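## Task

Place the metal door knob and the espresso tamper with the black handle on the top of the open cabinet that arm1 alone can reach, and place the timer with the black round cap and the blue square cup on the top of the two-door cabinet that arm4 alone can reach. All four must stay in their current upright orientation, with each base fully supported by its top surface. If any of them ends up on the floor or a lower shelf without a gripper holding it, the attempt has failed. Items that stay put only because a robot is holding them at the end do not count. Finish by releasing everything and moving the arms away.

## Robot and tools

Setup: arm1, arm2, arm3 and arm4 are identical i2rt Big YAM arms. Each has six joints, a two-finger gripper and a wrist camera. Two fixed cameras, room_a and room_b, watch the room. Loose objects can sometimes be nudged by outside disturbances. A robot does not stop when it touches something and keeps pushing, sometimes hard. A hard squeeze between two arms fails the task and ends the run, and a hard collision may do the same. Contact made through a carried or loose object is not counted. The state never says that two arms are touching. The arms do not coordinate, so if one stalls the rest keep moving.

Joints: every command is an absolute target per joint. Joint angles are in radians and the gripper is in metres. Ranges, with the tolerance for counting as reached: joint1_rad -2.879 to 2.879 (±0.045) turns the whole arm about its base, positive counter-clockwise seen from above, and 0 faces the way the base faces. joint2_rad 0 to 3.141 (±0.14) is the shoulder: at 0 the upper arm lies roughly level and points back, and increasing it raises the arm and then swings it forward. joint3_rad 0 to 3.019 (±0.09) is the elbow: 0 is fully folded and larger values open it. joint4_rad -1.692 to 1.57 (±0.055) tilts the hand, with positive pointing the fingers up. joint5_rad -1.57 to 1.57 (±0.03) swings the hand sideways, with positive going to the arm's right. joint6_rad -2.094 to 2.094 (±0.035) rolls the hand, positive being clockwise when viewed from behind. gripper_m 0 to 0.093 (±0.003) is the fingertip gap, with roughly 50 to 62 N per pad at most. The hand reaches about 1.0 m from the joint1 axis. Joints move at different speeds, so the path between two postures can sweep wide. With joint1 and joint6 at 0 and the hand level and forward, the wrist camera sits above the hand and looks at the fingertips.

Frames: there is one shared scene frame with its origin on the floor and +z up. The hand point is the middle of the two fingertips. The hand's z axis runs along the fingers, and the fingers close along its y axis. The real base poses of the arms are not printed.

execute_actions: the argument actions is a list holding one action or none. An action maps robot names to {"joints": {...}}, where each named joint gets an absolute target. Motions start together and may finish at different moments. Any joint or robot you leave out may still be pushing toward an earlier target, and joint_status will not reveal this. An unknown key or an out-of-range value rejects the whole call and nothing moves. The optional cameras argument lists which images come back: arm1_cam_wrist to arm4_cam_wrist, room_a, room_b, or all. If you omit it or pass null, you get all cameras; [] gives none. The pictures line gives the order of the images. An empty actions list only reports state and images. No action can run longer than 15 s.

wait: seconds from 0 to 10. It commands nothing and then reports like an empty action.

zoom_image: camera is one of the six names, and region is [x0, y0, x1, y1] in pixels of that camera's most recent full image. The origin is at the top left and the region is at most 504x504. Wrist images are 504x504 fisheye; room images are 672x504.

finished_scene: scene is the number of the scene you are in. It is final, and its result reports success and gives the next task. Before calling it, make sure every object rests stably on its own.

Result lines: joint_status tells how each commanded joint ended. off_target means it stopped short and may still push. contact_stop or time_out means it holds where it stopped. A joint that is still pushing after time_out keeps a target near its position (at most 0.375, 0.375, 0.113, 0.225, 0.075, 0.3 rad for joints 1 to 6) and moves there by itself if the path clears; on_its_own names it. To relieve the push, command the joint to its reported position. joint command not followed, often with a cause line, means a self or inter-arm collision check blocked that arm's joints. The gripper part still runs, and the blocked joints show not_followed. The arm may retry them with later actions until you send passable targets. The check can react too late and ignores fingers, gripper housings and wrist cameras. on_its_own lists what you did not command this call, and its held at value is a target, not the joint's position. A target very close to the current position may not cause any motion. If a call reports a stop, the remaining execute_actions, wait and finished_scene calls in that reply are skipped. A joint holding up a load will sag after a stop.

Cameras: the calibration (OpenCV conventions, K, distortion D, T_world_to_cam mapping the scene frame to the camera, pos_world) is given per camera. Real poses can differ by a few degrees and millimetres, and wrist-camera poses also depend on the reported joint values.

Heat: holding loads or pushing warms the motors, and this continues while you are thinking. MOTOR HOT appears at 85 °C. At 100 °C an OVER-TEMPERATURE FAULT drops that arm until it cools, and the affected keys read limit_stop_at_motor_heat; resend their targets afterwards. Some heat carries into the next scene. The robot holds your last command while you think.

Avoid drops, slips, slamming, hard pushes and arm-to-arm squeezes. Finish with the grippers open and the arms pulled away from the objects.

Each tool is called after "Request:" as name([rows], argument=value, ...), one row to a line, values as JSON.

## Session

Request:
execute_actions(actions=[])

Scene clock: 0.00 s.
arm1.joint_positions: joint1_rad=-0.662 joint2_rad=+0.258 joint3_rad=+1.348 joint4_rad=-1.438 joint5_rad=+0.275 joint6_rad=+0.707 gripper_m=+0.094
arm1.joint_status: not commanded
arm1.hand: x=-0.7634 y=-1.5265 z=+1.4512 quat_wxyz=(-0.149, +0.521, -0.626, -0.560) (m; scene frame)
arm2.joint_positions: joint1_rad=-0.171 joint2_rad=+0.435 joint3_rad=+1.647 joint4_rad=-1.179 joint5_rad=-0.155 joint6_rad=-0.512 gripper_m=+0.095
arm2.joint_status: not commanded
arm2.hand: x=-0.5939 y=-0.3597 z=+1.5414 quat_wxyz=(-0.357, +0.692, -0.008, -0.628) (m; scene frame)
arm3.joint_positions: joint1_rad=-0.597 joint2_rad=+0.447 joint3_rad=+1.528 joint4_rad=-1.306 joint5_rad=+0.011 joint6_rad=-0.506 gripper_m=+0.095
arm3.joint_status: not commanded
arm3.hand: x=+0.3904 y=+0.5253 z=+1.6089 quat_wxyz=(-0.472, +0.739, -0.264, -0.402) (m; scene frame)
arm4.joint_positions: joint1_rad=+0.464 joint2_rad=+0.303 joint3_rad=+1.486 joint4_rad=-1.253 joint5_rad=-0.268 joint6_rad=-0.259 gripper_m=+0.094
arm4.joint_status: not commanded
arm4.hand: x=+0.8825 y=+1.6564 z=+1.5721 quat_wxyz=(-0.681, +0.247, -0.685, -0.081) (m; scene frame)
pictures: arm1_cam_wrist, arm2_cam_wrist, arm3_cam_wrist, arm4_cam_wrist, room_a, room_b
camera_calibration (this result's frames):
arm1_cam_wrist: T_world_to_cam=[[0.825252, 0.165292, -0.540035, 1.66519], [-0.106929, -0.893187, -0.436787, -0.800175], [-0.55455, 0.418205, -0.71943, 1.38524], [0, 0, 0, 1]] pos_world=[-0.691582, -1.56926, 1.54634]
arm2_cam_wrist: T_world_to_cam=[[0.455113, 0.744892, 0.487861, -0.209815], [0.690518, 0.0506734, -0.721538, 1.53798], [-0.562189, 0.665258, -0.491299, 0.784783], [0, 0, 0, 1]] pos_world=[-0.525318, -0.443729, 1.59763]
arm3_cam_wrist: T_world_to_cam=[[0.758209, 0.416445, 0.50169, -1.32135], [0.650461, -0.536159, -0.537991, 0.897867], [0.0449416, 0.734239, -0.677402, 0.808089], [0, 0, 0, 1]] pos_world=[0.381518, 0.43834, 1.69335]
arm4_cam_wrist: T_world_to_cam=[[0.461632, -0.862729, 0.206385, 0.699227], [-0.485517, -0.440446, -0.755169, 2.35026], [0.742408, 0.248407, -0.622194, 0.0351534], [0, 0, 0, 1]] pos_world=[0.792209, 1.62968, 1.65241]
Images, in order (width x height): arm1_cam_wrist 504x504, arm2_cam_wrist 504x504, arm3_cam_wrist 504x504, arm4_cam_wrist 504x504, room_a 672x504, room_b 672x504.

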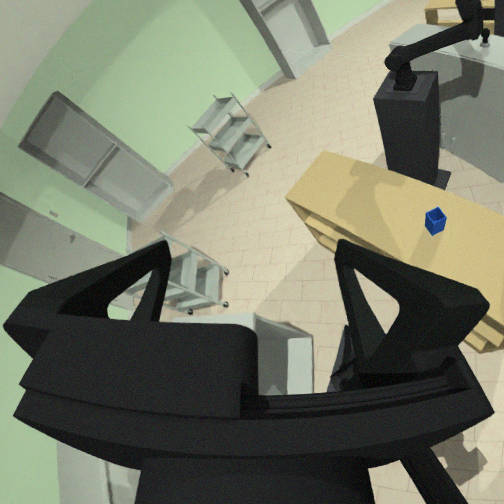

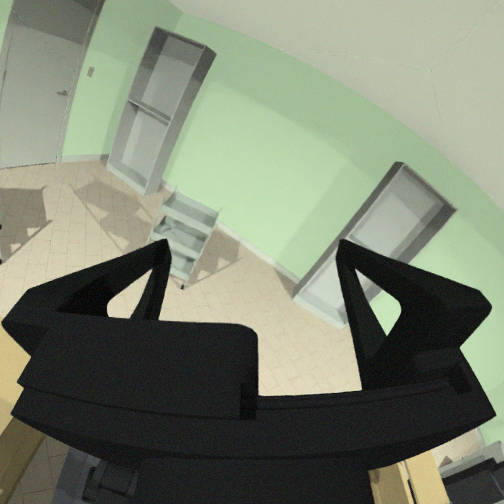

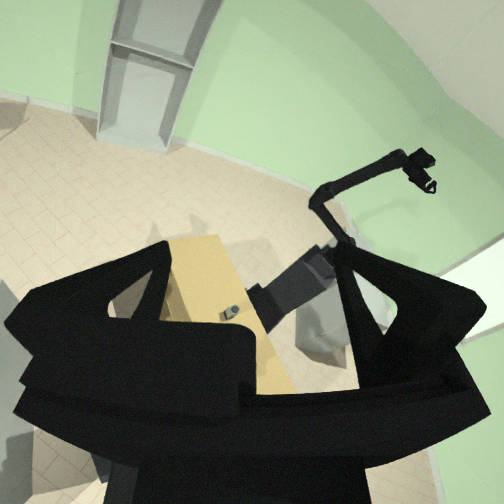

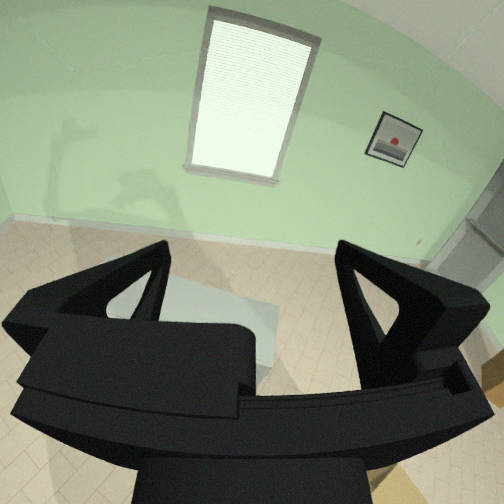

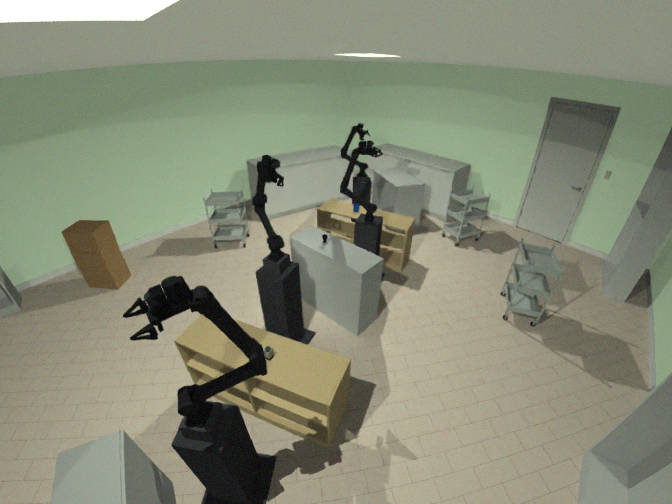

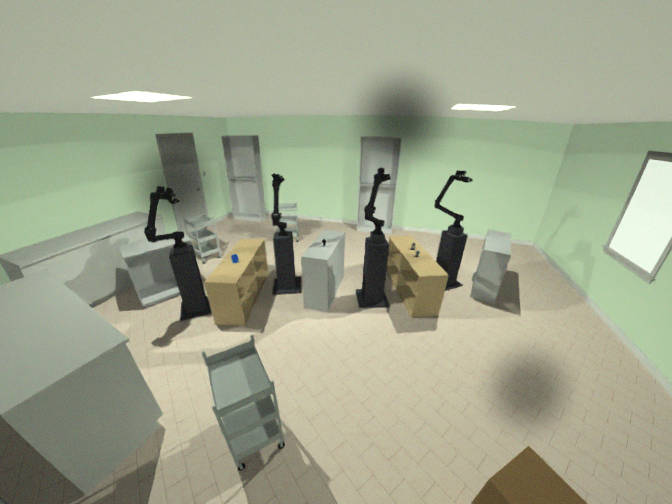

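Request:
execute_actions([
  {"arm1":{"joints":{"joint1_rad":0.6,"joint2_rad":1.2,"joint3_rad":1.5,"joint4_rad":-1.3,"joint5_rad":0,"joint6_rad":0}},"arm2":{"joints":{"joint1_rad":-1.95,"joint2_rad":1.2,"joint3_rad":1.5,"joint4_rad":-1.3,"joint5_rad":0,"joint6_rad":0}},"arm3":{"joints":{"joint1_rad":-1.4,"joint2_rad":1.2,"joint3_rad":1.3,"joint4_rad":-1.3,"joint5_rad":0,"joint6_rad":0}},"arm4":{"joints":{"joint1_rad":-1.7,"joint2_rad":0.9,"joint3_rad":1.2,"joint4_rad":-1.3,"joint5_rad":0,"joint6_rad":0}}},
])

Scene clock: 2.33 s.
arm1.joint_positions: joint1_rad=+0.603 joint2_rad=+1.190 joint3_rad=+1.495 joint4_rad=-1.313 joint5_rad=+0.000 joint6_rad=+0.009 gripper_m=+0.094
arm1.joint_status: all done
arm1.hand: x=-1.1524 y=-1.7918 z=+1.3187 quat_wxyz=(+0.059, +0.940, +0.195, -0.275) (m; scene frame)
arm2.joint_positions: joint1_rad=-1.949 joint2_rad=+1.212 joint3_rad=+1.484 joint4_rad=-1.293 joint5_rad=+0.000 joint6_rad=-0.015 gripper_m=+0.095
arm2.joint_status: all done
arm2.hand: x=-0.1669 y=-0.1126 z=+1.2190 quat_wxyz=(-0.249, +0.328, -0.907, -0.089) (m; scene frame)
arm3.joint_positions: joint1_rad=-1.403 joint2_rad=+1.209 joint3_rad=+1.277 joint4_rad=-1.305 joint5_rad=+0.000 joint6_rad=-0.008 gripper_m=+0.095
arm3.joint_status: all done
arm3.hand: x=+0.6132 y=+0.7784 z=+1.2763 quat_wxyz=(-0.146, +0.537, -0.827, -0.084) (m; scene frame)
arm4.joint_positions: joint1_rad=-1.691 joint2_rad=+0.908 joint3_rad=+1.161 joint4_rad=-1.289 joint5_rad=-0.001 joint6_rad=-0.010 gripper_m=+0.094
arm4.joint_status: all done
arm4.hand: x=+0.7002 y=+1.2920 z=+1.2763 quat_wxyz=(-0.141, -0.799, -0.543, +0.215) (m; scene frame)
pictures: arm1_cam_wrist, arm2_cam_wrist, arm3_cam_wrist, arm4_cam_wrist, room_a, room_b
camera_calibration (this result's frames):
arm1_cam_wrist: T_world_to_cam=[[-0.396575, 0.917981, 0.00629161, 1.17867], [0.917024, 0.395826, 0.0488733, 1.71262], [0.0423744, 0.0251515, -0.998785, 1.53719], [0, 0, 0, 1]] pos_world=[-1.16822, -1.79856, 1.44421]
arm2_cam_wrist: T_world_to_cam=[[0.642838, -0.766002, 0.000441678, 0.0244531], [-0.761513, -0.639009, 0.108469, -0.333807], [-0.0828053, -0.0700644, -0.9941, 1.31222], [0, 0, 0, 1]] pos_world=[-0.161258, -0.102634, 1.34068]
arm3_cam_wrist: T_world_to_cam=[[0.919747, -0.39178, 0.0239611, -0.288986], [-0.38173, -0.878605, 0.28694, 0.556359], [-0.0913649, -0.273059, -0.957649, 1.6123], [0, 0, 0, 1]] pos_world=[0.625481, 0.815854, 1.3913]
arm4_cam_wrist: T_world_to_cam=[[-0.925006, 0.379722, -0.0132247, 0.176046], [0.376424, 0.920593, 0.103984, -1.58064], [0.0516594, 0.0912073, -0.994491, 1.23886], [0, 0, 0, 1]] pos_world=[0.693836, 1.27529, 1.39872]
Images, in order (width x height): arm1_cam_wrist 504x504, arm2_cam_wrist 504x504, arm3_cam_wrist 504x504, arm4_cam_wrist 504x504, room_a 672x504, room_b 672x504.

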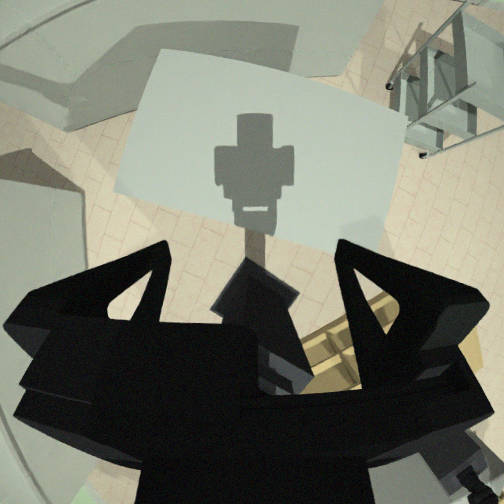

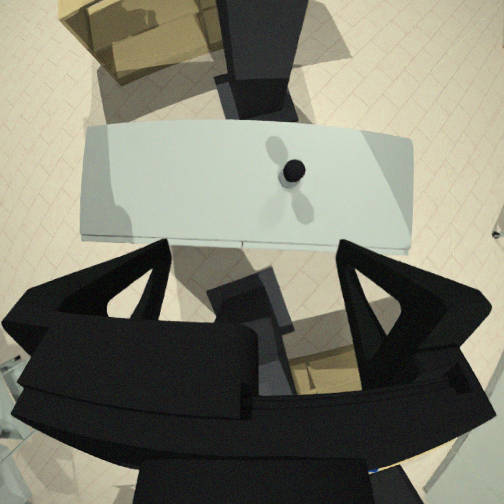

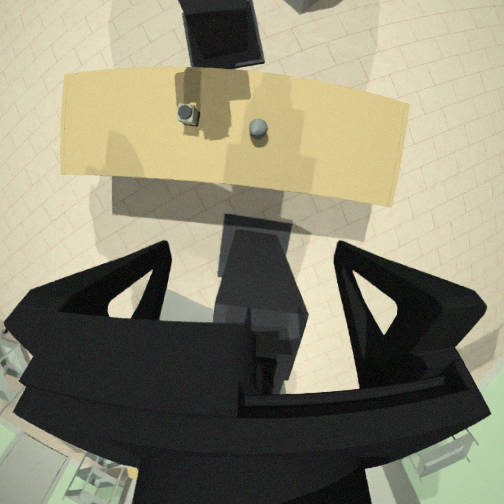

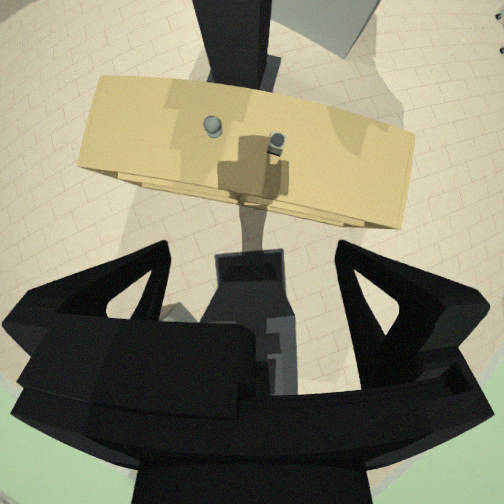

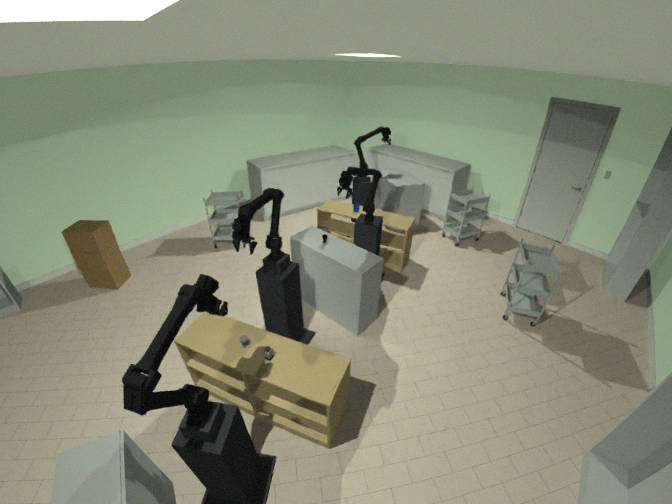

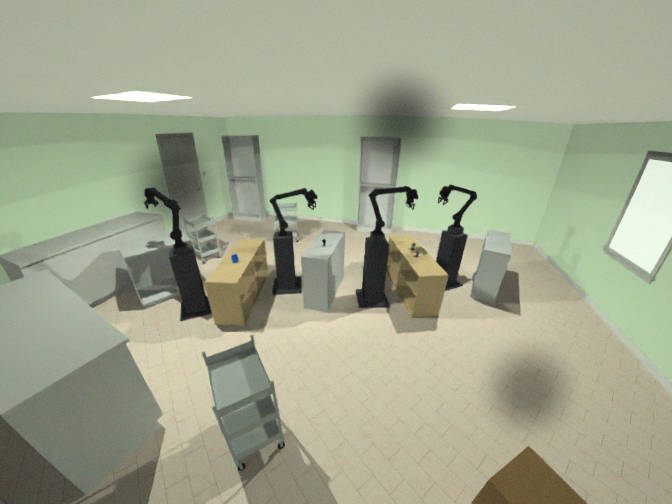

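Request:
execute_actions([
  {"arm2":{"joints":{"joint1_rad":-2.085,"joint2_rad":1.84,"joint3_rad":1.74,"joint4_rad":-1.4}},"arm3":{"joints":{"joint1_rad":-1.455,"joint2_rad":2.36,"joint3_rad":1.57,"joint4_rad":-0.73}},"arm4":{"joints":{"joint1_rad":0.2}},"arm1":{"joints":{"joint2_rad":1.7,"joint3_rad":1.5,"joint1_rad":0.45}}},
], cameras=["arm1_cam_wrist","arm2_cam_wrist","arm3_cam_wrist","arm4_cam_wrist"])

Scene clock: 4.73 s.
arm1.joint_positions: joint1_rad=+0.443 joint2_rad=+1.690 joint3_rad=+1.495 joint4_rad=-1.313 joint5_rad=+0.000 joint6_rad=+0.008 gripper_m=+0.094
arm1.joint_status: all done
arm1.hand: x=-1.2591 y=-1.7476 z=+1.0844 quat_wxyz=(+0.005, +0.992, +0.124, -0.035) (m; scene frame)
arm2.joint_positions: joint1_rad=-2.090 joint2_rad=+1.853 joint3_rad=+1.717 joint4_rad=-1.393 joint5_rad=+0.000 joint6_rad=-0.015 gripper_m=+0.095
arm2.joint_status: all done
arm2.hand: x=-0.0204 y=-0.0973 z=+0.9927 quat_wxyz=(-0.013, +0.274, -0.962, -0.006) (m; scene frame)
arm3.joint_positions: joint1_rad=-1.454 joint2_rad=+2.378 joint3_rad=+1.541 joint4_rad=-0.738 joint5_rad=+0.000 joint6_rad=-0.008 gripper_m=+0.095
arm3.joint_status: all done
arm3.hand: x=+0.7247 y=+0.9306 z=+0.7886 quat_wxyz=(-0.004, +0.522, -0.853, +0.007) (m; scene frame)
arm4.joint_positions: joint1_rad=+0.191 joint2_rad=+0.908 joint3_rad=+1.161 joint4_rad=-1.289 joint5_rad=-0.001 joint6_rad=-0.009 gripper_m=+0.094
arm4.joint_status: all done
arm4.hand: x=+1.1649 y=+1.5774 z=+1.2809 quat_wxyz=(-0.264, -0.035, -0.964, +0.004) (m; scene frame)
pictures: arm1_cam_wrist, arm2_cam_wrist, arm3_cam_wrist, arm4_cam_wrist
camera_calibration (this result's frames):
arm1_cam_wrist: T_world_to_cam=[[-0.250213, 0.968149, 0.00904533, 1.36623], [0.827287, 0.208936, 0.52148, 0.852279], [0.50298, 0.137964, -0.853215, 1.92585], [0, 0, 0, 1]] pos_world=[-1.3319, -1.76648, 1.18636]
arm2_cam_wrist: T_world_to_cam=[[0.529432, -0.848321, -0.00731773, -0.0604765], [-0.689448, -0.435274, 0.578963, -0.633675], [-0.494332, -0.301476, -0.815321, 0.892055], [0, 0, 0, 1]] pos_world=[0.0361035, -0.0581925, 1.09374]
arm3_cam_wrist: T_world_to_cam=[[0.899185, -0.437324, 0.0146251, -0.255574], [-0.361416, -0.72344, 0.588228, 0.475854], [-0.246666, -0.534212, -0.808563, 1.43499], [0, 0, 0, 1]] pos_world=[0.755752, 0.99907, 0.884104]
arm4_cam_wrist: T_world_to_cam=[[-0.0785923, -0.996391, -0.0320758, 1.70642], [-0.993054, 0.075422, 0.0903056, 0.927207], [-0.0875604, 0.0389504, -0.995397, 1.43919], [0, 0, 0, 1]] pos_world=[1.18089, 1.57427, 1.40356]
Images, in order (width x height): arm1_cam_wrist 504x504, arm2_cam_wrist 504x504, arm3_cam_wrist 504x504, arm4_cam_wrist 504x504.

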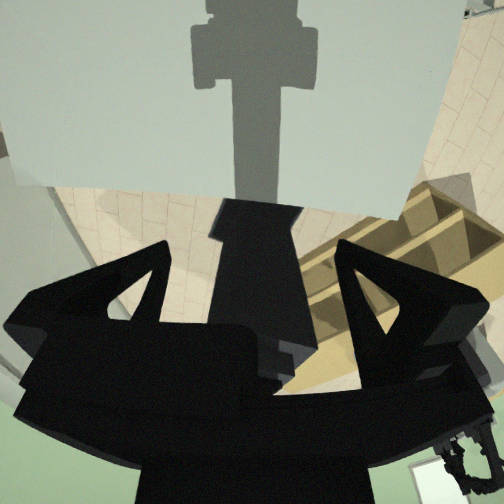

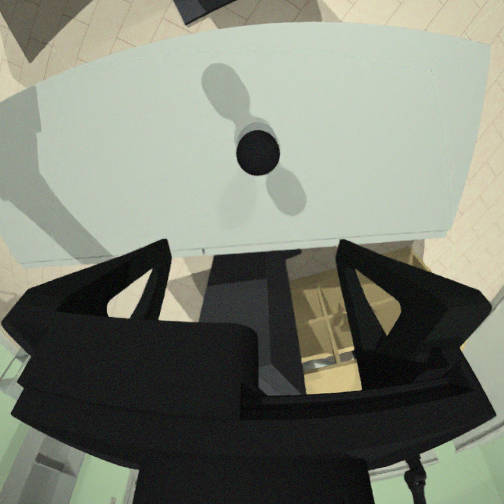

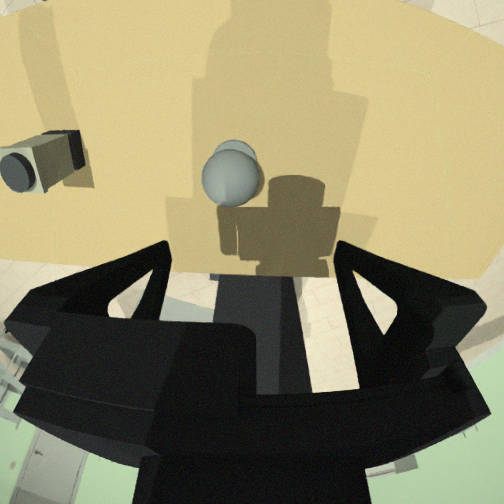

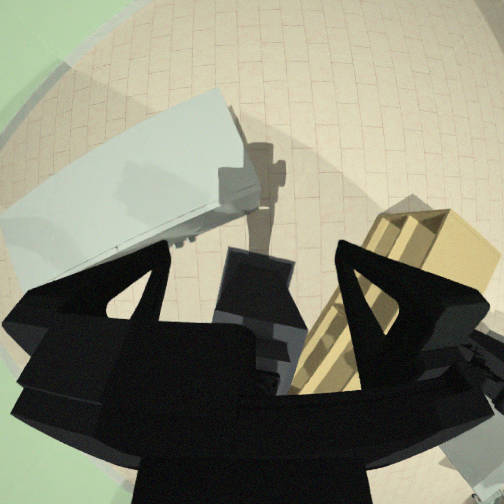

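Request:
execute_actions([
  {"arm2":{"joints":{"joint1_rad":-2.108,"joint2_rad":2.04,"joint3_rad":1.56,"joint4_rad":-1.045}},"arm3":{"joints":{"joint1_rad":-1.413,"joint2_rad":2.625,"joint3_rad":1.705,"joint4_rad":-0.605}},"arm4":{"joints":{"joint1_rad":0.9,"joint2_rad":1.3,"joint3_rad":1.5}}},
], cameras=["arm2_cam_wrist","arm3_cam_wrist","arm4_cam_wrist"])

Scene clock: 6.40 s.
arm1.joint_positions: joint1_rad=+0.443 joint2_rad=+1.690 joint3_rad=+1.495 joint4_rad=-1.313 joint5_rad=+0.000 joint6_rad=+0.008 gripper_m=+0.094
arm1.joint_status: not commanded
arm1.hand: x=-1.2591 y=-1.7476 z=+1.0844 quat_wxyz=(+0.005, +0.992, +0.124, -0.035) (m; scene frame)
arm2.joint_positions: joint1_rad=-2.099 joint2_rad=+2.055 joint3_rad=+1.542 joint4_rad=-1.054 joint5_rad=+0.000 joint6_rad=-0.015 gripper_m=+0.095
arm2.joint_status: all done
arm2.hand: x=-0.0113 y=-0.0970 z=+0.8152 quat_wxyz=(+0.006, +0.269, -0.963, -0.001) (m; scene frame)
arm3.joint_positions: joint1_rad=-1.410 joint2_rad=+2.644 joint3_rad=+1.685 joint4_rad=-0.606 joint5_rad=+0.000 joint6_rad=-0.008 gripper_m=+0.095
arm3.joint_status: all done
arm3.hand: x=+0.7081 y=+0.9517 z=+0.6677 quat_wxyz=(-0.008, +0.541, -0.841, +0.004) (m; scene frame)
arm4.joint_positions: joint1_rad=+0.899 joint2_rad=+1.308 joint3_rad=+1.449 joint4_rad=-1.296 joint5_rad=-0.001 joint6_rad=-0.009 gripper_m=+0.094
arm4.joint_status: all done
arm4.hand: x=+1.2058 y=+1.8788 z=+1.2735 quat_wxyz=(-0.200, +0.306, -0.928, -0.070) (m; scene frame)
pictures: arm2_cam_wrist, arm3_cam_wrist, arm4_cam_wrist
camera_calibration (this result's frames):
arm2_cam_wrist: T_world_to_cam=[[0.52185, -0.853001, -0.00791276, -0.0664412], [-0.673434, -0.417652, 0.609962, -0.547871], [-0.523603, -0.31298, -0.792391, 0.731842], [0, 0, 0, 1]] pos_world=[0.0489121, -0.0564422, 0.91356]
arm3_cam_wrist: T_world_to_cam=[[0.917348, -0.397801, 0.0150686, -0.280371], [-0.332142, -0.743973, 0.579816, 0.560674], [-0.21944, -0.536898, -0.814608, 1.33169], [0, 0, 0, 1]] pos_world=[0.735648, 1.02057, 0.763942]
arm4_cam_wrist: T_world_to_cam=[[0.586837, -0.809208, -0.0283716, 0.850977], [-0.790313, -0.580054, 0.197341, 1.79646], [-0.176147, -0.0933845, -0.979924, 1.75936], [0, 0, 0, 1]] pos_world=[1.23029, 1.89496, 1.39367]
Images, in order (width x height): arm2_cam_wrist 504x504, arm3_cam_wrist 504x504, arm4_cam_wrist 504x504.

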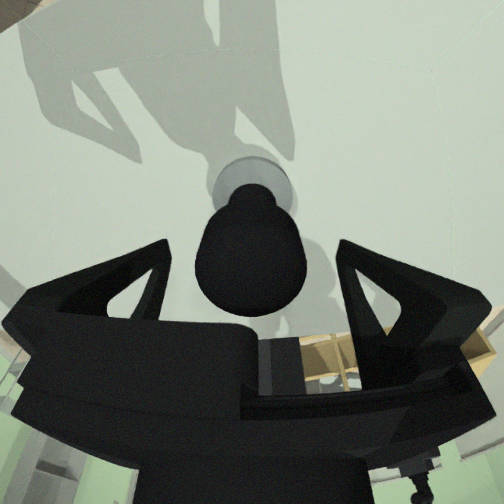

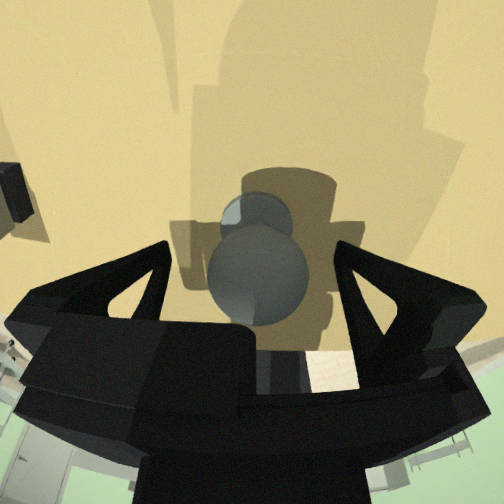

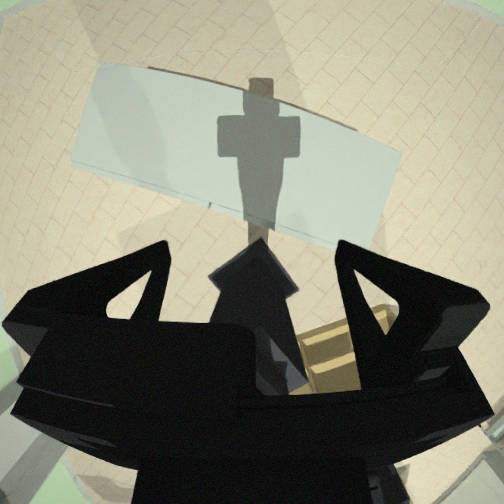

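Request:
execute_actions([
  {"arm2":{"joints":{"joint4_rad":-0.985}},"arm3":{"joints":{"joint2_rad":2.67,"joint4_rad":-0.63}},"arm4":{"joints":{"joint1_rad":0.3}}},
], cameras=[])

Request:
execute_actions([
  {"arm2":{"joints":{"gripper_m":0.015}},"arm3":{"joints":{"gripper_m":0.03}},"arm4":{"joints":{"joint1_rad":-0.1}}},
], cameras=["arm2_cam_wrist","arm3_cam_wrist"])

Scene clock: 7.70 s.
arm1.joint_positions: joint1_rad=+0.443 joint2_rad=+1.690 joint3_rad=+1.495 joint4_rad=-1.313 joint5_rad=+0.000 joint6_rad=+0.008 gripper_m=+0.094
arm1.joint_status: not commanded
arm1.hand: x=-1.2591 y=-1.7476 z=+1.0844 quat_wxyz=(+0.005, +0.992, +0.124, -0.035) (m; scene frame)
arm2.joint_positions: joint1_rad=-2.099 joint2_rad=+2.055 joint3_rad=+1.542 joint4_rad=-0.995 joint5_rad=+0.000 joint6_rad=-0.015 gripper_m=+0.095
arm2.joint_status: all done
arm2.hand: x=+0.0013 y=-0.0897 z=+0.8155 quat_wxyz=(-0.023, +0.269, -0.963, -0.008) (m; scene frame)
arm3.joint_positions: joint1_rad=-1.410 joint2_rad=+2.659 joint3_rad=+1.685 joint4_rad=-0.622 joint5_rad=+0.000 joint6_rad=-0.008 gripper_m=+0.095
arm3.joint_status: all done
arm3.hand: x=+0.7037 y=+0.9420 z=+0.6590 quat_wxyz=(+0.005, +0.540, -0.841, +0.012) (m; scene frame)
arm4.joint_positions: joint1_rad=+0.303 joint2_rad=+1.308 joint3_rad=+1.449 joint4_rad=-1.296 joint5_rad=-0.001 joint6_rad=-0.009 gripper_m=+0.094
arm4.joint_status: all done
arm4.hand: x=+1.2950 y=+1.6198 z=+1.2699 quat_wxyz=(-0.208, +0.020, -0.978, -0.010) (m; scene frame)
pictures: none
No camera images: the call's "cameras" was empty. Leave "cameras" out to get every camera's image.

Scene clock: 8.77 s.
arm1.joint_positions: joint1_rad=+0.443 joint2_rad=+1.690 joint3_rad=+1.495 joint4_rad=-1.313 joint5_rad=+0.000 joint6_rad=+0.008 gripper_m=+0.094
arm1.joint_status: not commanded
arm1.hand: x=-1.2591 y=-1.7476 z=+1.0844 quat_wxyz=(+0.005, +0.992, +0.124, -0.035) (m; scene frame)
arm2.joint_positions: joint1_rad=-2.099 joint2_rad=+2.055 joint3_rad=+1.542 joint4_rad=-0.994 joint5_rad=-0.001 joint6_rad=-0.015 gripper_m=+0.044
arm2.joint_status: gripper_m off_target (ended at +0.044, target +0.015)
arm2.hand: x=+0.0014 y=-0.0894 z=+0.8155 quat_wxyz=(-0.023, +0.269, -0.963, -0.009) (m; scene frame)
arm3.joint_positions: joint1_rad=-1.410 joint2_rad=+2.659 joint3_rad=+1.685 joint4_rad=-0.622 joint5_rad=+0.000 joint6_rad=-0.007 gripper_m=+0.053
arm3.joint_status: gripper_m off_target (ended at +0.053, target +0.030)
arm3.hand: x=+0.7038 y=+0.9420 z=+0.6590 quat_wxyz=(+0.005, +0.540, -0.841, +0.013) (m; scene frame)
arm4.joint_positions: joint1_rad=-0.101 joint2_rad=+1.308 joint3_rad=+1.449 joint4_rad=-1.296 joint5_rad=-0.001 joint6_rad=-0.009 gripper_m=+0.094
arm4.joint_status: all done
arm4.hand: x=+1.2635 y=+1.4351 z=+1.2672 quat_wxyz=(-0.202, -0.177, -0.963, +0.032) (m; scene frame)
pictures: arm2_cam_wrist, arm3_cam_wrist
camera_calibration (this result's frames):
arm2_cam_wrist: T_world_to_cam=[[0.521729, -0.853077, -0.00756682, -0.0668732], [-0.703732, -0.435372, 0.561437, -0.498338], [-0.482244, -0.287593, -0.827485, 0.771865], [0, 0, 0, 1]] pos_world=[0.0564204, -0.0520272, 0.917986]
arm3_cam_wrist: T_world_to_cam=[[0.917035, -0.398525, 0.0150033, -0.279279], [-0.325654, -0.726578, 0.605007, 0.519502], [-0.230209, -0.559699, -0.796078, 1.33537], [0, 0, 0, 1]] pos_world=[0.732701, 1.01356, 0.752944]
Images, in order (width x height): arm2_cam_wrist 504x504, arm3_cam_wrist 504x504.

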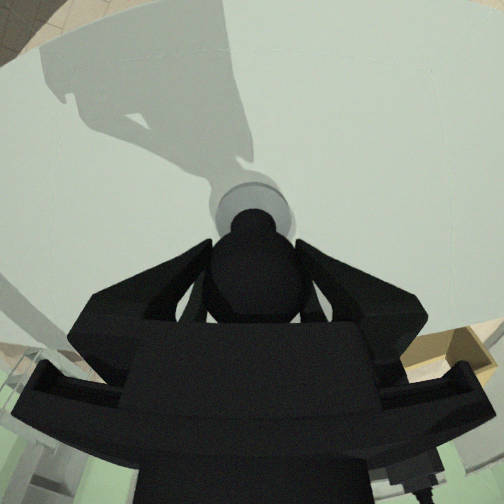

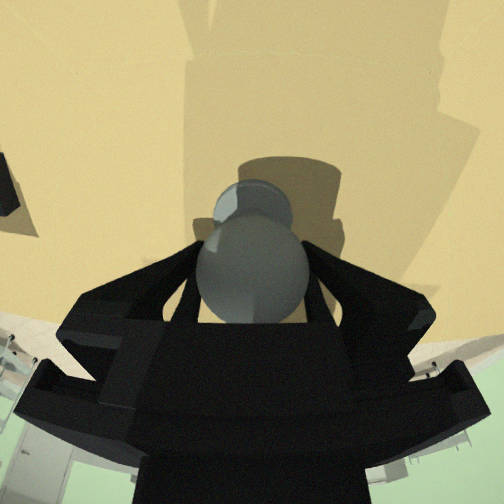

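Request:
execute_actions([
  {"arm2":{"joints":{"joint2_rad":1.8,"joint4_rad":-1.24}},"arm3":{"joints":{"joint2_rad":2.1,"joint4_rad":-1.17}}},
], cameras=[])

Request:
execute_actions([
  {"arm2":{"joints":{"joint1_rad":1.7,"joint2_rad":2.0,"joint3_rad":1.75,"joint4_rad":-1.2}},"arm3":{"joints":{"joint1_rad":1.1,"joint3_rad":1.8,"joint4_rad":-1.23}},"arm4":{"joints":{"joint1_rad":-1.785,"joint2_rad":2.25,"joint3_rad":1.61,"joint4_rad":-0.86}}},
], cameras=["arm2_cam_wrist","arm3_cam_wrist","arm4_cam_wrist"])

Scene clock: 10.93 s.
arm1.joint_positions: joint1_rad=+0.443 joint2_rad=+1.690 joint3_rad=+1.495 joint4_rad=-1.313 joint5_rad=+0.000 joint6_rad=+0.008 gripper_m=+0.094
arm1.joint_status: not commanded
arm1.hand: x=-1.2591 y=-1.7476 z=+1.0844 quat_wxyz=(+0.005, +0.992, +0.124, -0.035) (m; scene frame)
arm2.joint_positions: joint1_rad=-2.099 joint2_rad=+1.812 joint3_rad=+1.541 joint4_rad=-1.234 joint5_rad=-0.001 joint6_rad=-0.015 gripper_m=+0.044
arm2.joint_status: all done
arm2.hand: x=-0.0348 y=-0.1113 z=+0.9495 quat_wxyz=(-0.024, +0.269, -0.963, -0.009) (m; scene frame)
arm3.joint_positions: joint1_rad=-1.410 joint2_rad=+2.117 joint3_rad=+1.687 joint4_rad=-1.163 joint5_rad=+0.000 joint6_rad=-0.007 gripper_m=+0.053
arm3.joint_status: all done
arm3.hand: x=+0.7074 y=+0.9622 z=+0.9886 quat_wxyz=(+0.004, +0.540, -0.841, +0.012) (m; scene frame)
arm4.joint_positions: joint1_rad=-0.101 joint2_rad=+1.308 joint3_rad=+1.449 joint4_rad=-1.296 joint5_rad=-0.001 joint6_rad=-0.009 gripper_m=+0.094
arm4.joint_status: not commanded
arm4.hand: x=+1.2635 y=+1.4351 z=+1.2672 quat_wxyz=(-0.202, -0.177, -0.963, +0.032) (m; scene frame)
pictures: none
No camera images: the call's "cameras" was empty. Leave "cameras" out to get every camera's image.

Scene clock: 14.13 s.
arm1.joint_positions: joint1_rad=+0.443 joint2_rad=+1.690 joint3_rad=+1.495 joint4_rad=-1.313 joint5_rad=+0.000 joint6_rad=+0.008 gripper_m=+0.094
arm1.joint_status: not commanded
arm1.hand: x=-1.2591 y=-1.7476 z=+1.0844 quat_wxyz=(+0.005, +0.992, +0.124, -0.035) (m; scene frame)
arm2.joint_positions: joint1_rad=+1.706 joint2_rad=+2.041 joint3_rad=+1.711 joint4_rad=-1.194 joint5_rad=-0.003 joint6_rad=-0.014 gripper_m=+0.044
arm2.joint_status: all done
arm2.hand: x=-0.7520 y=-0.9785 z=+0.8968 quat_wxyz=(+0.012, +0.823, +0.568, -0.026) (m; scene frame)
arm3.joint_positions: joint1_rad=+1.100 joint2_rad=+2.117 joint3_rad=+1.771 joint4_rad=-1.221 joint5_rad=-0.001 joint6_rad=-0.005 gripper_m=+0.053
arm3.joint_status: all done
arm3.hand: x=-0.1127 y=+0.0952 z=+1.0083 quat_wxyz=(+0.005, +0.968, +0.252, +0.006) (m; scene frame)
arm4.joint_positions: joint1_rad=-1.788 joint2_rad=+2.266 joint3_rad=+1.597 joint4_rad=-0.862 joint5_rad=+0.001 joint6_rad=-0.008 gripper_m=+0.094
arm4.joint_status: all done
arm4.hand: x=+0.5358 y=+1.0573 z=+0.8133 quat_wxyz=(-0.004, -0.854, -0.519, +0.014) (m; scene frame)
pictures: arm2_cam_wrist, arm3_cam_wrist, arm4_cam_wrist
camera_calibration (this result's frames):
arm2_cam_wrist: T_world_to_cam=[[-0.935993, 0.351961, 0.0064337, -0.361276], [0.296017, 0.777064, 0.555468, 0.482326], [0.190504, 0.521819, -0.831513, 1.52162], [0, 0, 0, 1]] pos_world=[-0.770803, -1.04165, 0.999656]
arm3_cam_wrist: T_world_to_cam=[[-0.503576, 0.863846, -0.013466, -0.124781], [0.691105, 0.412133, 0.593734, -0.555453], [0.518445, 0.289684, -0.804549, 0.963483], [0, 0, 0, 1]] pos_world=[-0.178473, 0.0576067, 1.10328]
arm4_cam_wrist: T_world_to_cam=[[-0.878964, 0.476828, -0.00757408, -0.0249491], [0.390533, 0.728824, 0.562406, -1.43224], [0.273691, 0.491377, -0.826827, 0.129895], [0, 0, 0, 1]] pos_world=[0.501856, 0.99192, 0.912712]
Images, in order (width x height): arm2_cam_wrist 504x504, arm3_cam_wrist 504x504, arm4_cam_wrist 504x504.

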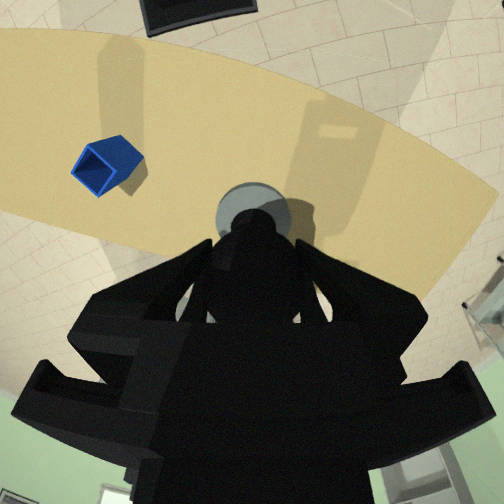

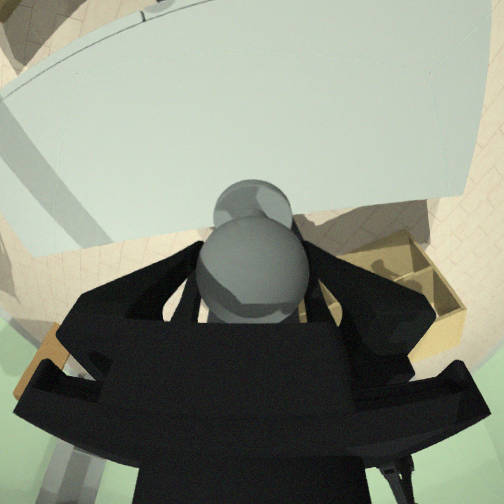

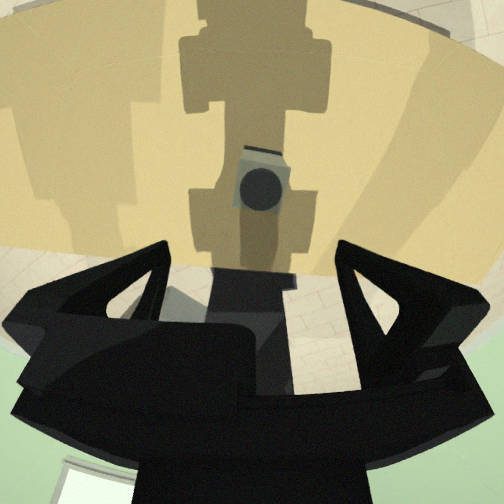

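Request:
execute_actions([
  {"arm2":{"joints":{"joint2_rad":2.34,"joint4_rad":-0.85}},"arm3":{"joints":{"joint2_rad":2.365,"joint4_rad":-0.95}},"arm4":{"joints":{"joint1_rad":-1.808,"joint2_rad":2.54,"joint3_rad":1.71,"joint4_rad":-0.685,"joint6_rad":0.18}}},
], cameras=["arm2_cam_wrist","arm3_cam_wrist","arm4_cam_wrist"])

Scene clock: 15.73 s.
arm1.joint_positions: joint1_rad=+0.443 joint2_rad=+1.690 joint3_rad=+1.495 joint4_rad=-1.313 joint5_rad=+0.000 joint6_rad=+0.008 gripper_m=+0.094
arm1.joint_status: not commanded
arm1.hand: x=-1.2591 y=-1.7476 z=+1.0844 quat_wxyz=(+0.005, +0.992, +0.124, -0.035) (m; scene frame)
arm2.joint_positions: joint1_rad=+1.706 joint2_rad=+2.381 joint3_rad=+1.715 joint4_rad=-0.860 joint5_rad=-0.002 joint6_rad=-0.014 gripper_m=+0.044
arm2.joint_status: all done
arm2.hand: x=-0.7653 y=-1.0047 z=+0.6898 quat_wxyz=(+0.011, +0.823, +0.568, -0.025) (m; scene frame)
arm3.joint_positions: joint1_rad=+1.100 joint2_rad=+2.391 joint3_rad=+1.767 joint4_rad=-0.958 joint5_rad=-0.001 joint6_rad=-0.005 gripper_m=+0.053
arm3.joint_status: all done
arm3.hand: x=-0.1234 y=+0.0873 z=+0.8350 quat_wxyz=(+0.003, +0.968, +0.252, +0.013) (m; scene frame)
arm4.joint_positions: joint1_rad=-1.795 joint2_rad=+2.558 joint3_rad=+1.683 joint4_rad=-0.696 joint5_rad=+0.001 joint6_rad=+0.169 gripper_m=+0.094
arm4.joint_status: all done
arm4.hand: x=+0.5349 y=+1.0670 z=+0.6618 quat_wxyz=(+0.007, -0.899, -0.439, -0.003) (m; scene frame)
pictures: arm2_cam_wrist, arm3_cam_wrist, arm4_cam_wrist
camera_calibration (this result's frames):
arm2_cam_wrist: T_world_to_cam=[[-0.935969, 0.35201, 0.00715434, -0.363555], [0.295996, 0.775704, 0.557378, 0.618874], [0.190653, 0.523806, -0.830228, 1.36693], [0, 0, 0, 1]] pos_world=[-0.78407, -1.0681, 0.792521]
arm3_cam_wrist: T_world_to_cam=[[-0.503547, 0.863863, -0.0134613, -0.125619], [0.683126, 0.407638, 0.605945, -0.452668], [0.528941, 0.295926, -0.795392, 0.825075], [0, 0, 0, 1]] pos_world=[-0.190442, 0.0488803, 0.928859]
arm4_cam_wrist: T_world_to_cam=[[-0.776667, 0.629892, -0.00486653, -0.251354], [0.504408, 0.626534, 0.594162, -1.32652], [0.377307, 0.459011, -0.804331, -0.0356628], [0, 0, 0, 1]] pos_world=[0.487345, 1.00581, 0.758259]
Images, in order (width x height): arm2_cam_wrist 504x504, arm3_cam_wrist 504x504, arm4_cam_wrist 504x504.

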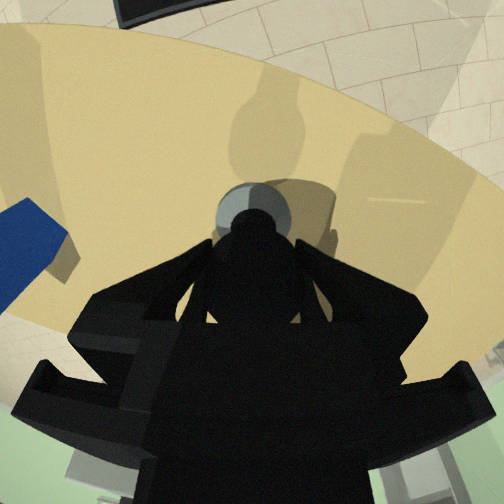

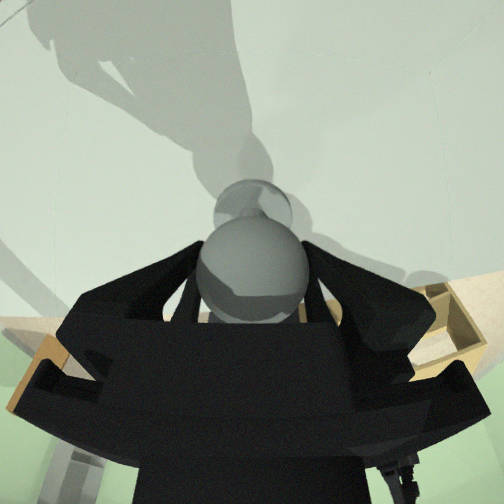

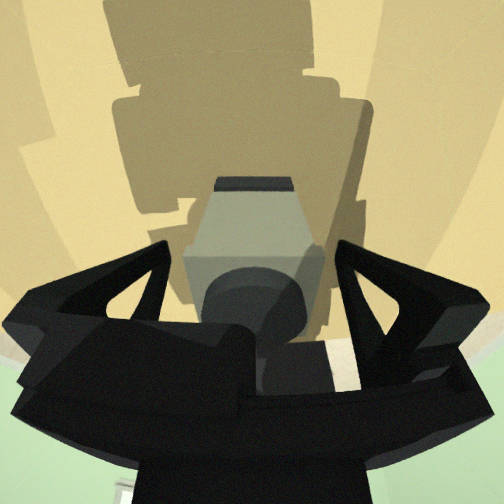

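Request:
execute_actions([
  {"arm2":{"joints":{"joint2_rad":2.42,"joint4_rad":-0.805}},"arm3":{"joints":{"joint2_rad":2.415,"joint4_rad":-0.93}},"arm4":{"joints":{"gripper_m":0.025}}},
], cameras=["arm2_cam_wrist","arm3_cam_wrist"])

Scene clock: 16.70 s.
arm1.joint_positions: joint1_rad=+0.443 joint2_rad=+1.690 joint3_rad=+1.495 joint4_rad=-1.313 joint5_rad=+0.000 joint6_rad=+0.008 gripper_m=+0.094
arm1.joint_status: not commanded
arm1.hand: x=-1.2591 y=-1.7476 z=+1.0844 quat_wxyz=(+0.005, +0.992, +0.124, -0.035) (m; scene frame)
arm2.joint_positions: joint1_rad=+1.705 joint2_rad=+2.423 joint3_rad=+1.716 joint4_rad=-0.809 joint5_rad=-0.001 joint6_rad=-0.014 gripper_m=+0.044
arm2.joint_status: all done
arm2.hand: x=-0.7665 y=-1.0058 z=+0.6644 quat_wxyz=(+0.013, +0.823, +0.567, -0.030) (m; scene frame)
arm3.joint_positions: joint1_rad=+1.100 joint2_rad=+2.417 joint3_rad=+1.767 joint4_rad=-0.939 joint5_rad=-0.001 joint6_rad=-0.005 gripper_m=+0.053
arm3.joint_status: all done
arm3.hand: x=-0.1211 y=+0.0883 z=+0.8184 quat_wxyz=(+0.002, +0.968, +0.252, +0.016) (m; scene frame)
arm4.joint_positions: joint1_rad=-1.795 joint2_rad=+2.558 joint3_rad=+1.683 joint4_rad=-0.696 joint5_rad=+0.001 joint6_rad=+0.170 gripper_m=+0.045
arm4.joint_status: gripper_m off_target (ended at +0.045, target +0.025)
arm4.hand: x=+0.5350 y=+1.0670 z=+0.6618 quat_wxyz=(+0.007, -0.899, -0.438, -0.003) (m; scene frame)
pictures: arm2_cam_wrist, arm3_cam_wrist
camera_calibration (this result's frames):
arm2_cam_wrist: T_world_to_cam=[[-0.935683, 0.35274, 0.00845302, -0.364065], [0.299221, 0.780566, 0.548802, 0.647291], [0.186986, 0.516034, -0.83591, 1.33986], [0, 0, 0, 1]] pos_world=[-0.784869, -1.06825, 0.767848]
arm3_cam_wrist: T_world_to_cam=[[-0.503531, 0.86387, -0.0136306, -0.12546], [0.679434, 0.405674, 0.61139, -0.449308], [0.533691, 0.298592, -0.791212, 0.807278], [0, 0, 0, 1]] pos_world=[-0.188734, 0.0496062, 0.911721]
Images, in order (width x height): arm2_cam_wrist 504x504, arm3_cam_wrist 504x504.

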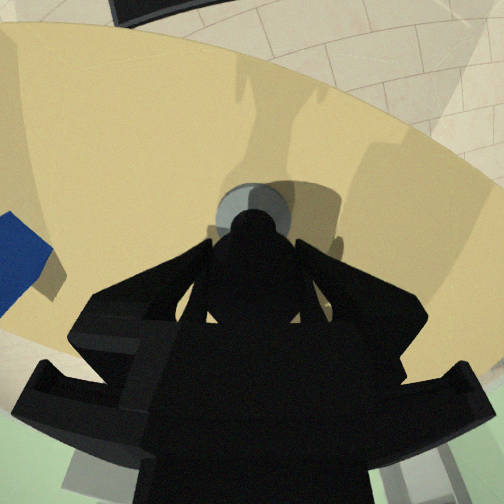

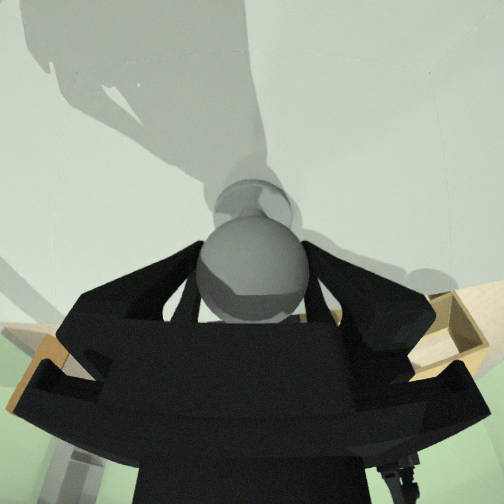

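Request:
execute_actions([
  {"arm2":{"joints":{"gripper_m":0.093}},"arm3":{"joints":{"gripper_m":0.093}},"arm4":{"joints":{"joint2_rad":2.0,"joint4_rad":-1.25}}},
], cameras=["arm2_cam_wrist","arm3_cam_wrist"])

Request:
execute_actions([
  {"arm2":{"joints":{"joint2_rad":2.17,"joint4_rad":-1.07}},"arm3":{"joints":{"joint2_rad":2.0,"joint4_rad":-1.3}},"arm4":{"joints":{"joint1_rad":-0.3}}},
], cameras=[])

Request:
execute_actions([
  {"arm2":{"joints":{"joint1_rad":2.06,"joint2_rad":2.23,"joint3_rad":1.87,"joint4_rad":-1.14}},"arm3":{"joints":{"joint1_rad":-0.4,"joint2_rad":1.3,"joint3_rad":1.3}},"arm4":{"joints":{"joint1_rad":1.2,"joint6_rad":0}}},
], cameras=["arm2_cam_wrist","arm4_cam_wrist","room_b"])

Scene clock: 18.80 s.
arm1.joint_positions: joint1_rad=+0.443 joint2_rad=+1.690 joint3_rad=+1.495 joint4_rad=-1.313 joint5_rad=+0.000 joint6_rad=+0.008 gripper_m=+0.094
arm1.joint_status: not commanded
arm1.hand: x=-1.2591 y=-1.7476 z=+1.0844 quat_wxyz=(+0.005, +0.992, +0.124, -0.035) (m; scene frame)
arm2.joint_positions: joint1_rad=+1.705 joint2_rad=+2.423 joint3_rad=+1.716 joint4_rad=-0.809 joint5_rad=-0.001 joint6_rad=-0.014 gripper_m=+0.093
arm2.joint_status: all done
arm2.hand: x=-0.7666 y=-1.0058 z=+0.6644 quat_wxyz=(+0.013, +0.823, +0.567, -0.030) (m; scene frame)
arm3.joint_positions: joint1_rad=+1.100 joint2_rad=+2.417 joint3_rad=+1.767 joint4_rad=-0.939 joint5_rad=-0.001 joint6_rad=-0.005 gripper_m=+0.093
arm3.joint_status: all done
arm3.hand: x=-0.1211 y=+0.0883 z=+0.8184 quat_wxyz=(+0.002, +0.968, +0.252, +0.016) (m; scene frame)
arm4.joint_positions: joint1_rad=-1.795 joint2_rad=+2.027 joint3_rad=+1.687 joint4_rad=-1.239 joint5_rad=+0.001 joint6_rad=+0.170 gripper_m=+0.045
arm4.joint_status: all done
arm4.hand: x=+0.5404 y=+1.0732 z=+0.9856 quat_wxyz=(+0.009, -0.899, -0.438, -0.007) (m; scene frame)
pictures: arm2_cam_wrist, arm3_cam_wrist
camera_calibration (this result's frames):
arm2_cam_wrist: T_world_to_cam=[[-0.935671, 0.352762, 0.00883364, -0.364353], [0.299434, 0.780482, 0.548805, 0.647366], [0.186703, 0.516147, -0.835903, 1.33976], [0, 0, 0, 1]] pos_world=[-0.784895, -1.06824, 0.767847]
arm3_cam_wrist: T_world_to_cam=[[-0.503531, 0.86387, -0.0136306, -0.12546], [0.679434, 0.405674, 0.61139, -0.449308], [0.533691, 0.298592, -0.791212, 0.807278], [0, 0, 0, 1]] pos_world=[-0.188734, 0.0496062, 0.911721]
Images, in order (width x height): arm2_cam_wrist 504x504, arm3_cam_wrist 504x504.

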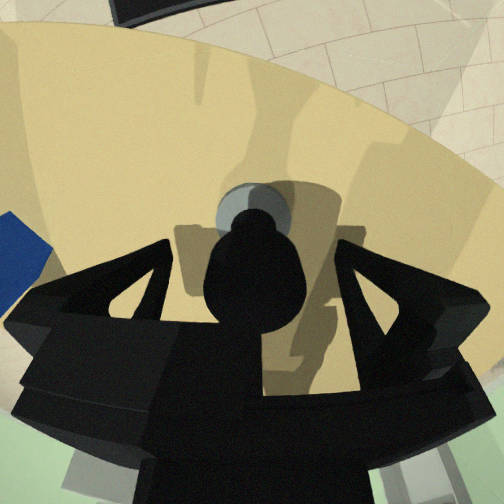

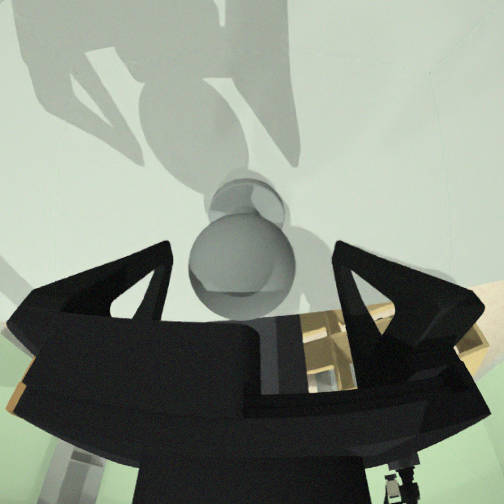

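Scene clock: 20.60 s.
arm1.joint_positions: joint1_rad=+0.443 joint2_rad=+1.690 joint3_rad=+1.495 joint4_rad=-1.313 joint5_rad=+0.000 joint6_rad=+0.008 gripper_m=+0.094
arm1.joint_status: not commanded
arm1.hand: x=-1.2591 y=-1.7476 z=+1.0844 quat_wxyz=(+0.005, +0.992, +0.124, -0.035) (m; scene frame)
arm2.joint_positions: joint1_rad=+1.705 joint2_rad=+2.161 joint3_rad=+1.729 joint4_rad=-1.063 joint5_rad=-0.001 joint6_rad=-0.014 gripper_m=+0.093
arm2.joint_status: all done
arm2.hand: x=-0.7638 y=-1.0043 z=+0.8315 quat_wxyz=(+0.019, +0.823, +0.567, -0.039) (m; scene frame)
arm3.joint_positions: joint1_rad=+1.100 joint2_rad=+2.005 joint3_rad=+1.789 joint4_rad=-1.292 joint5_rad=-0.001 joint6_rad=-0.005 gripper_m=+0.093
arm3.joint_status: all done
arm3.hand: x=-0.1088 y=+0.0984 z=+1.0831 quat_wxyz=(+0.012, +0.968, +0.251, -0.023) (m; scene frame)
arm4.joint_positions: joint1_rad=-0.294 joint2_rad=+2.027 joint3_rad=+1.687 joint4_rad=-1.239 joint5_rad=-0.002 joint6_rad=+0.171 gripper_m=+0.045
arm4.joint_status: all done
arm4.hand: x=+1.3430 y=+1.2838 z=+0.9895 quat_wxyz=(+0.006, -0.359, -0.933, -0.009) (m; scene frame)
pictures: none
No camera images: the call's "cameras" was empty. Leave "cameras" out to get every camera's image.

Scene clock: 22.40 s.
arm1.joint_positions: joint1_rad=+0.443 joint2_rad=+1.690 joint3_rad=+1.495 joint4_rad=-1.313 joint5_rad=+0.000 joint6_rad=+0.008 gripper_m=+0.094
arm1.joint_status: not commanded
arm1.hand: x=-1.2591 y=-1.7476 z=+1.0844 quat_wxyz=(+0.005, +0.992, +0.124, -0.035) (m; scene frame)
arm2.joint_positions: joint1_rad=+2.051 joint2_rad=+2.227 joint3_rad=+1.825 joint4_rad=-1.133 joint5_rad=-0.002 joint6_rad=-0.014 gripper_m=+0.093
arm2.joint_status: all done
arm2.hand: x=-0.5440 y=-1.0627 z=+0.8203 quat_wxyz=(+0.010, +0.714, +0.700, -0.019) (m; scene frame)
arm3.joint_positions: joint1_rad=-0.403 joint2_rad=+1.294 joint3_rad=+1.294 joint4_rad=-1.293 joint5_rad=+0.001 joint6_rad=-0.005 gripper_m=+0.093
arm3.joint_status: all done
arm3.hand: x=+0.2080 y=+0.7678 z=+1.2445 quat_wxyz=(-0.069, +0.871, -0.472, -0.113) (m; scene frame)
arm4.joint_positions: joint1_rad=+1.206 joint2_rad=+2.027 joint3_rad=+1.687 joint4_rad=-1.239 joint5_rad=-0.002 joint6_rad=+0.009 gripper_m=+0.045
arm4.joint_status: all done
arm4.hand: x=+1.1887 y=+2.0978 z=+1.0009 quat_wxyz=(+0.000, +0.448, -0.894, -0.005) (m; scene frame)
pictures: arm2_cam_wrist, arm4_cam_wrist, room_b
camera_calibration (this result's frames):
arm2_cam_wrist: T_world_to_cam=[[-0.999836, 0.0153124, 0.00965878, -0.531591], [0.0180885, 0.822698, 0.568191, 0.415534], [0.000754098, 0.568273, -0.82284, 1.40136], [0, 0, 0, 1]] pos_world=[-0.540077, -1.13007, 0.922125]
arm4_cam_wrist: T_world_to_cam=[[0.789066, -0.613844, -0.023884, 0.37573], [-0.48836, -0.650399, 0.581795, 1.3676], [-0.372666, -0.44741, -0.812985, 2.31894], [0, 0, 0, 1]] pos_world=[1.2356, 2.15765, 1.09858]
Images, in order (width x height): arm2_cam_wrist 504x504, arm4_cam_wrist 504x504, room_b 672x504.

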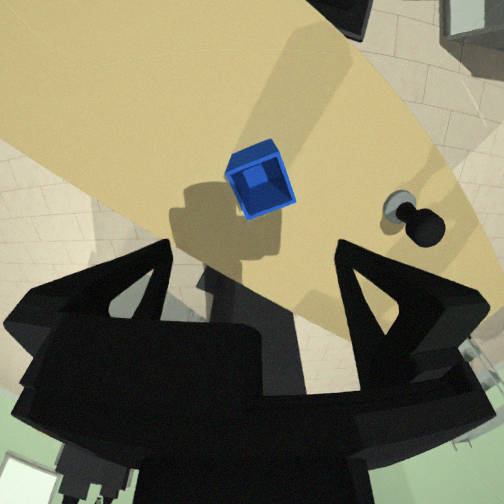

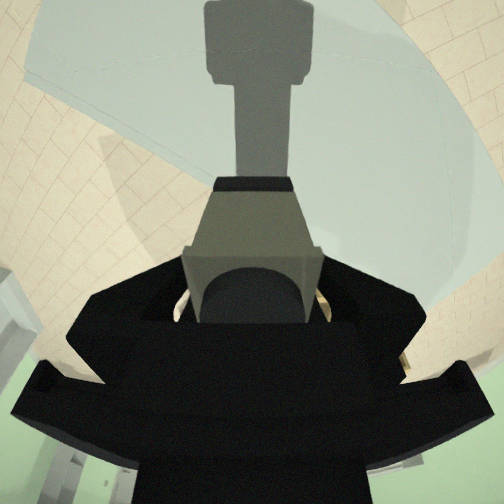

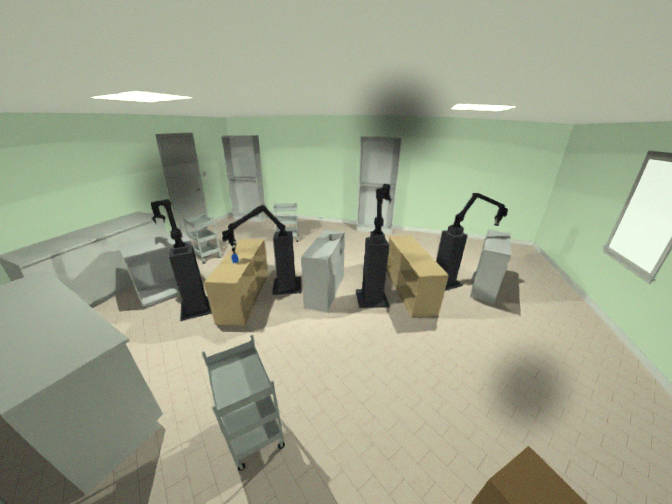

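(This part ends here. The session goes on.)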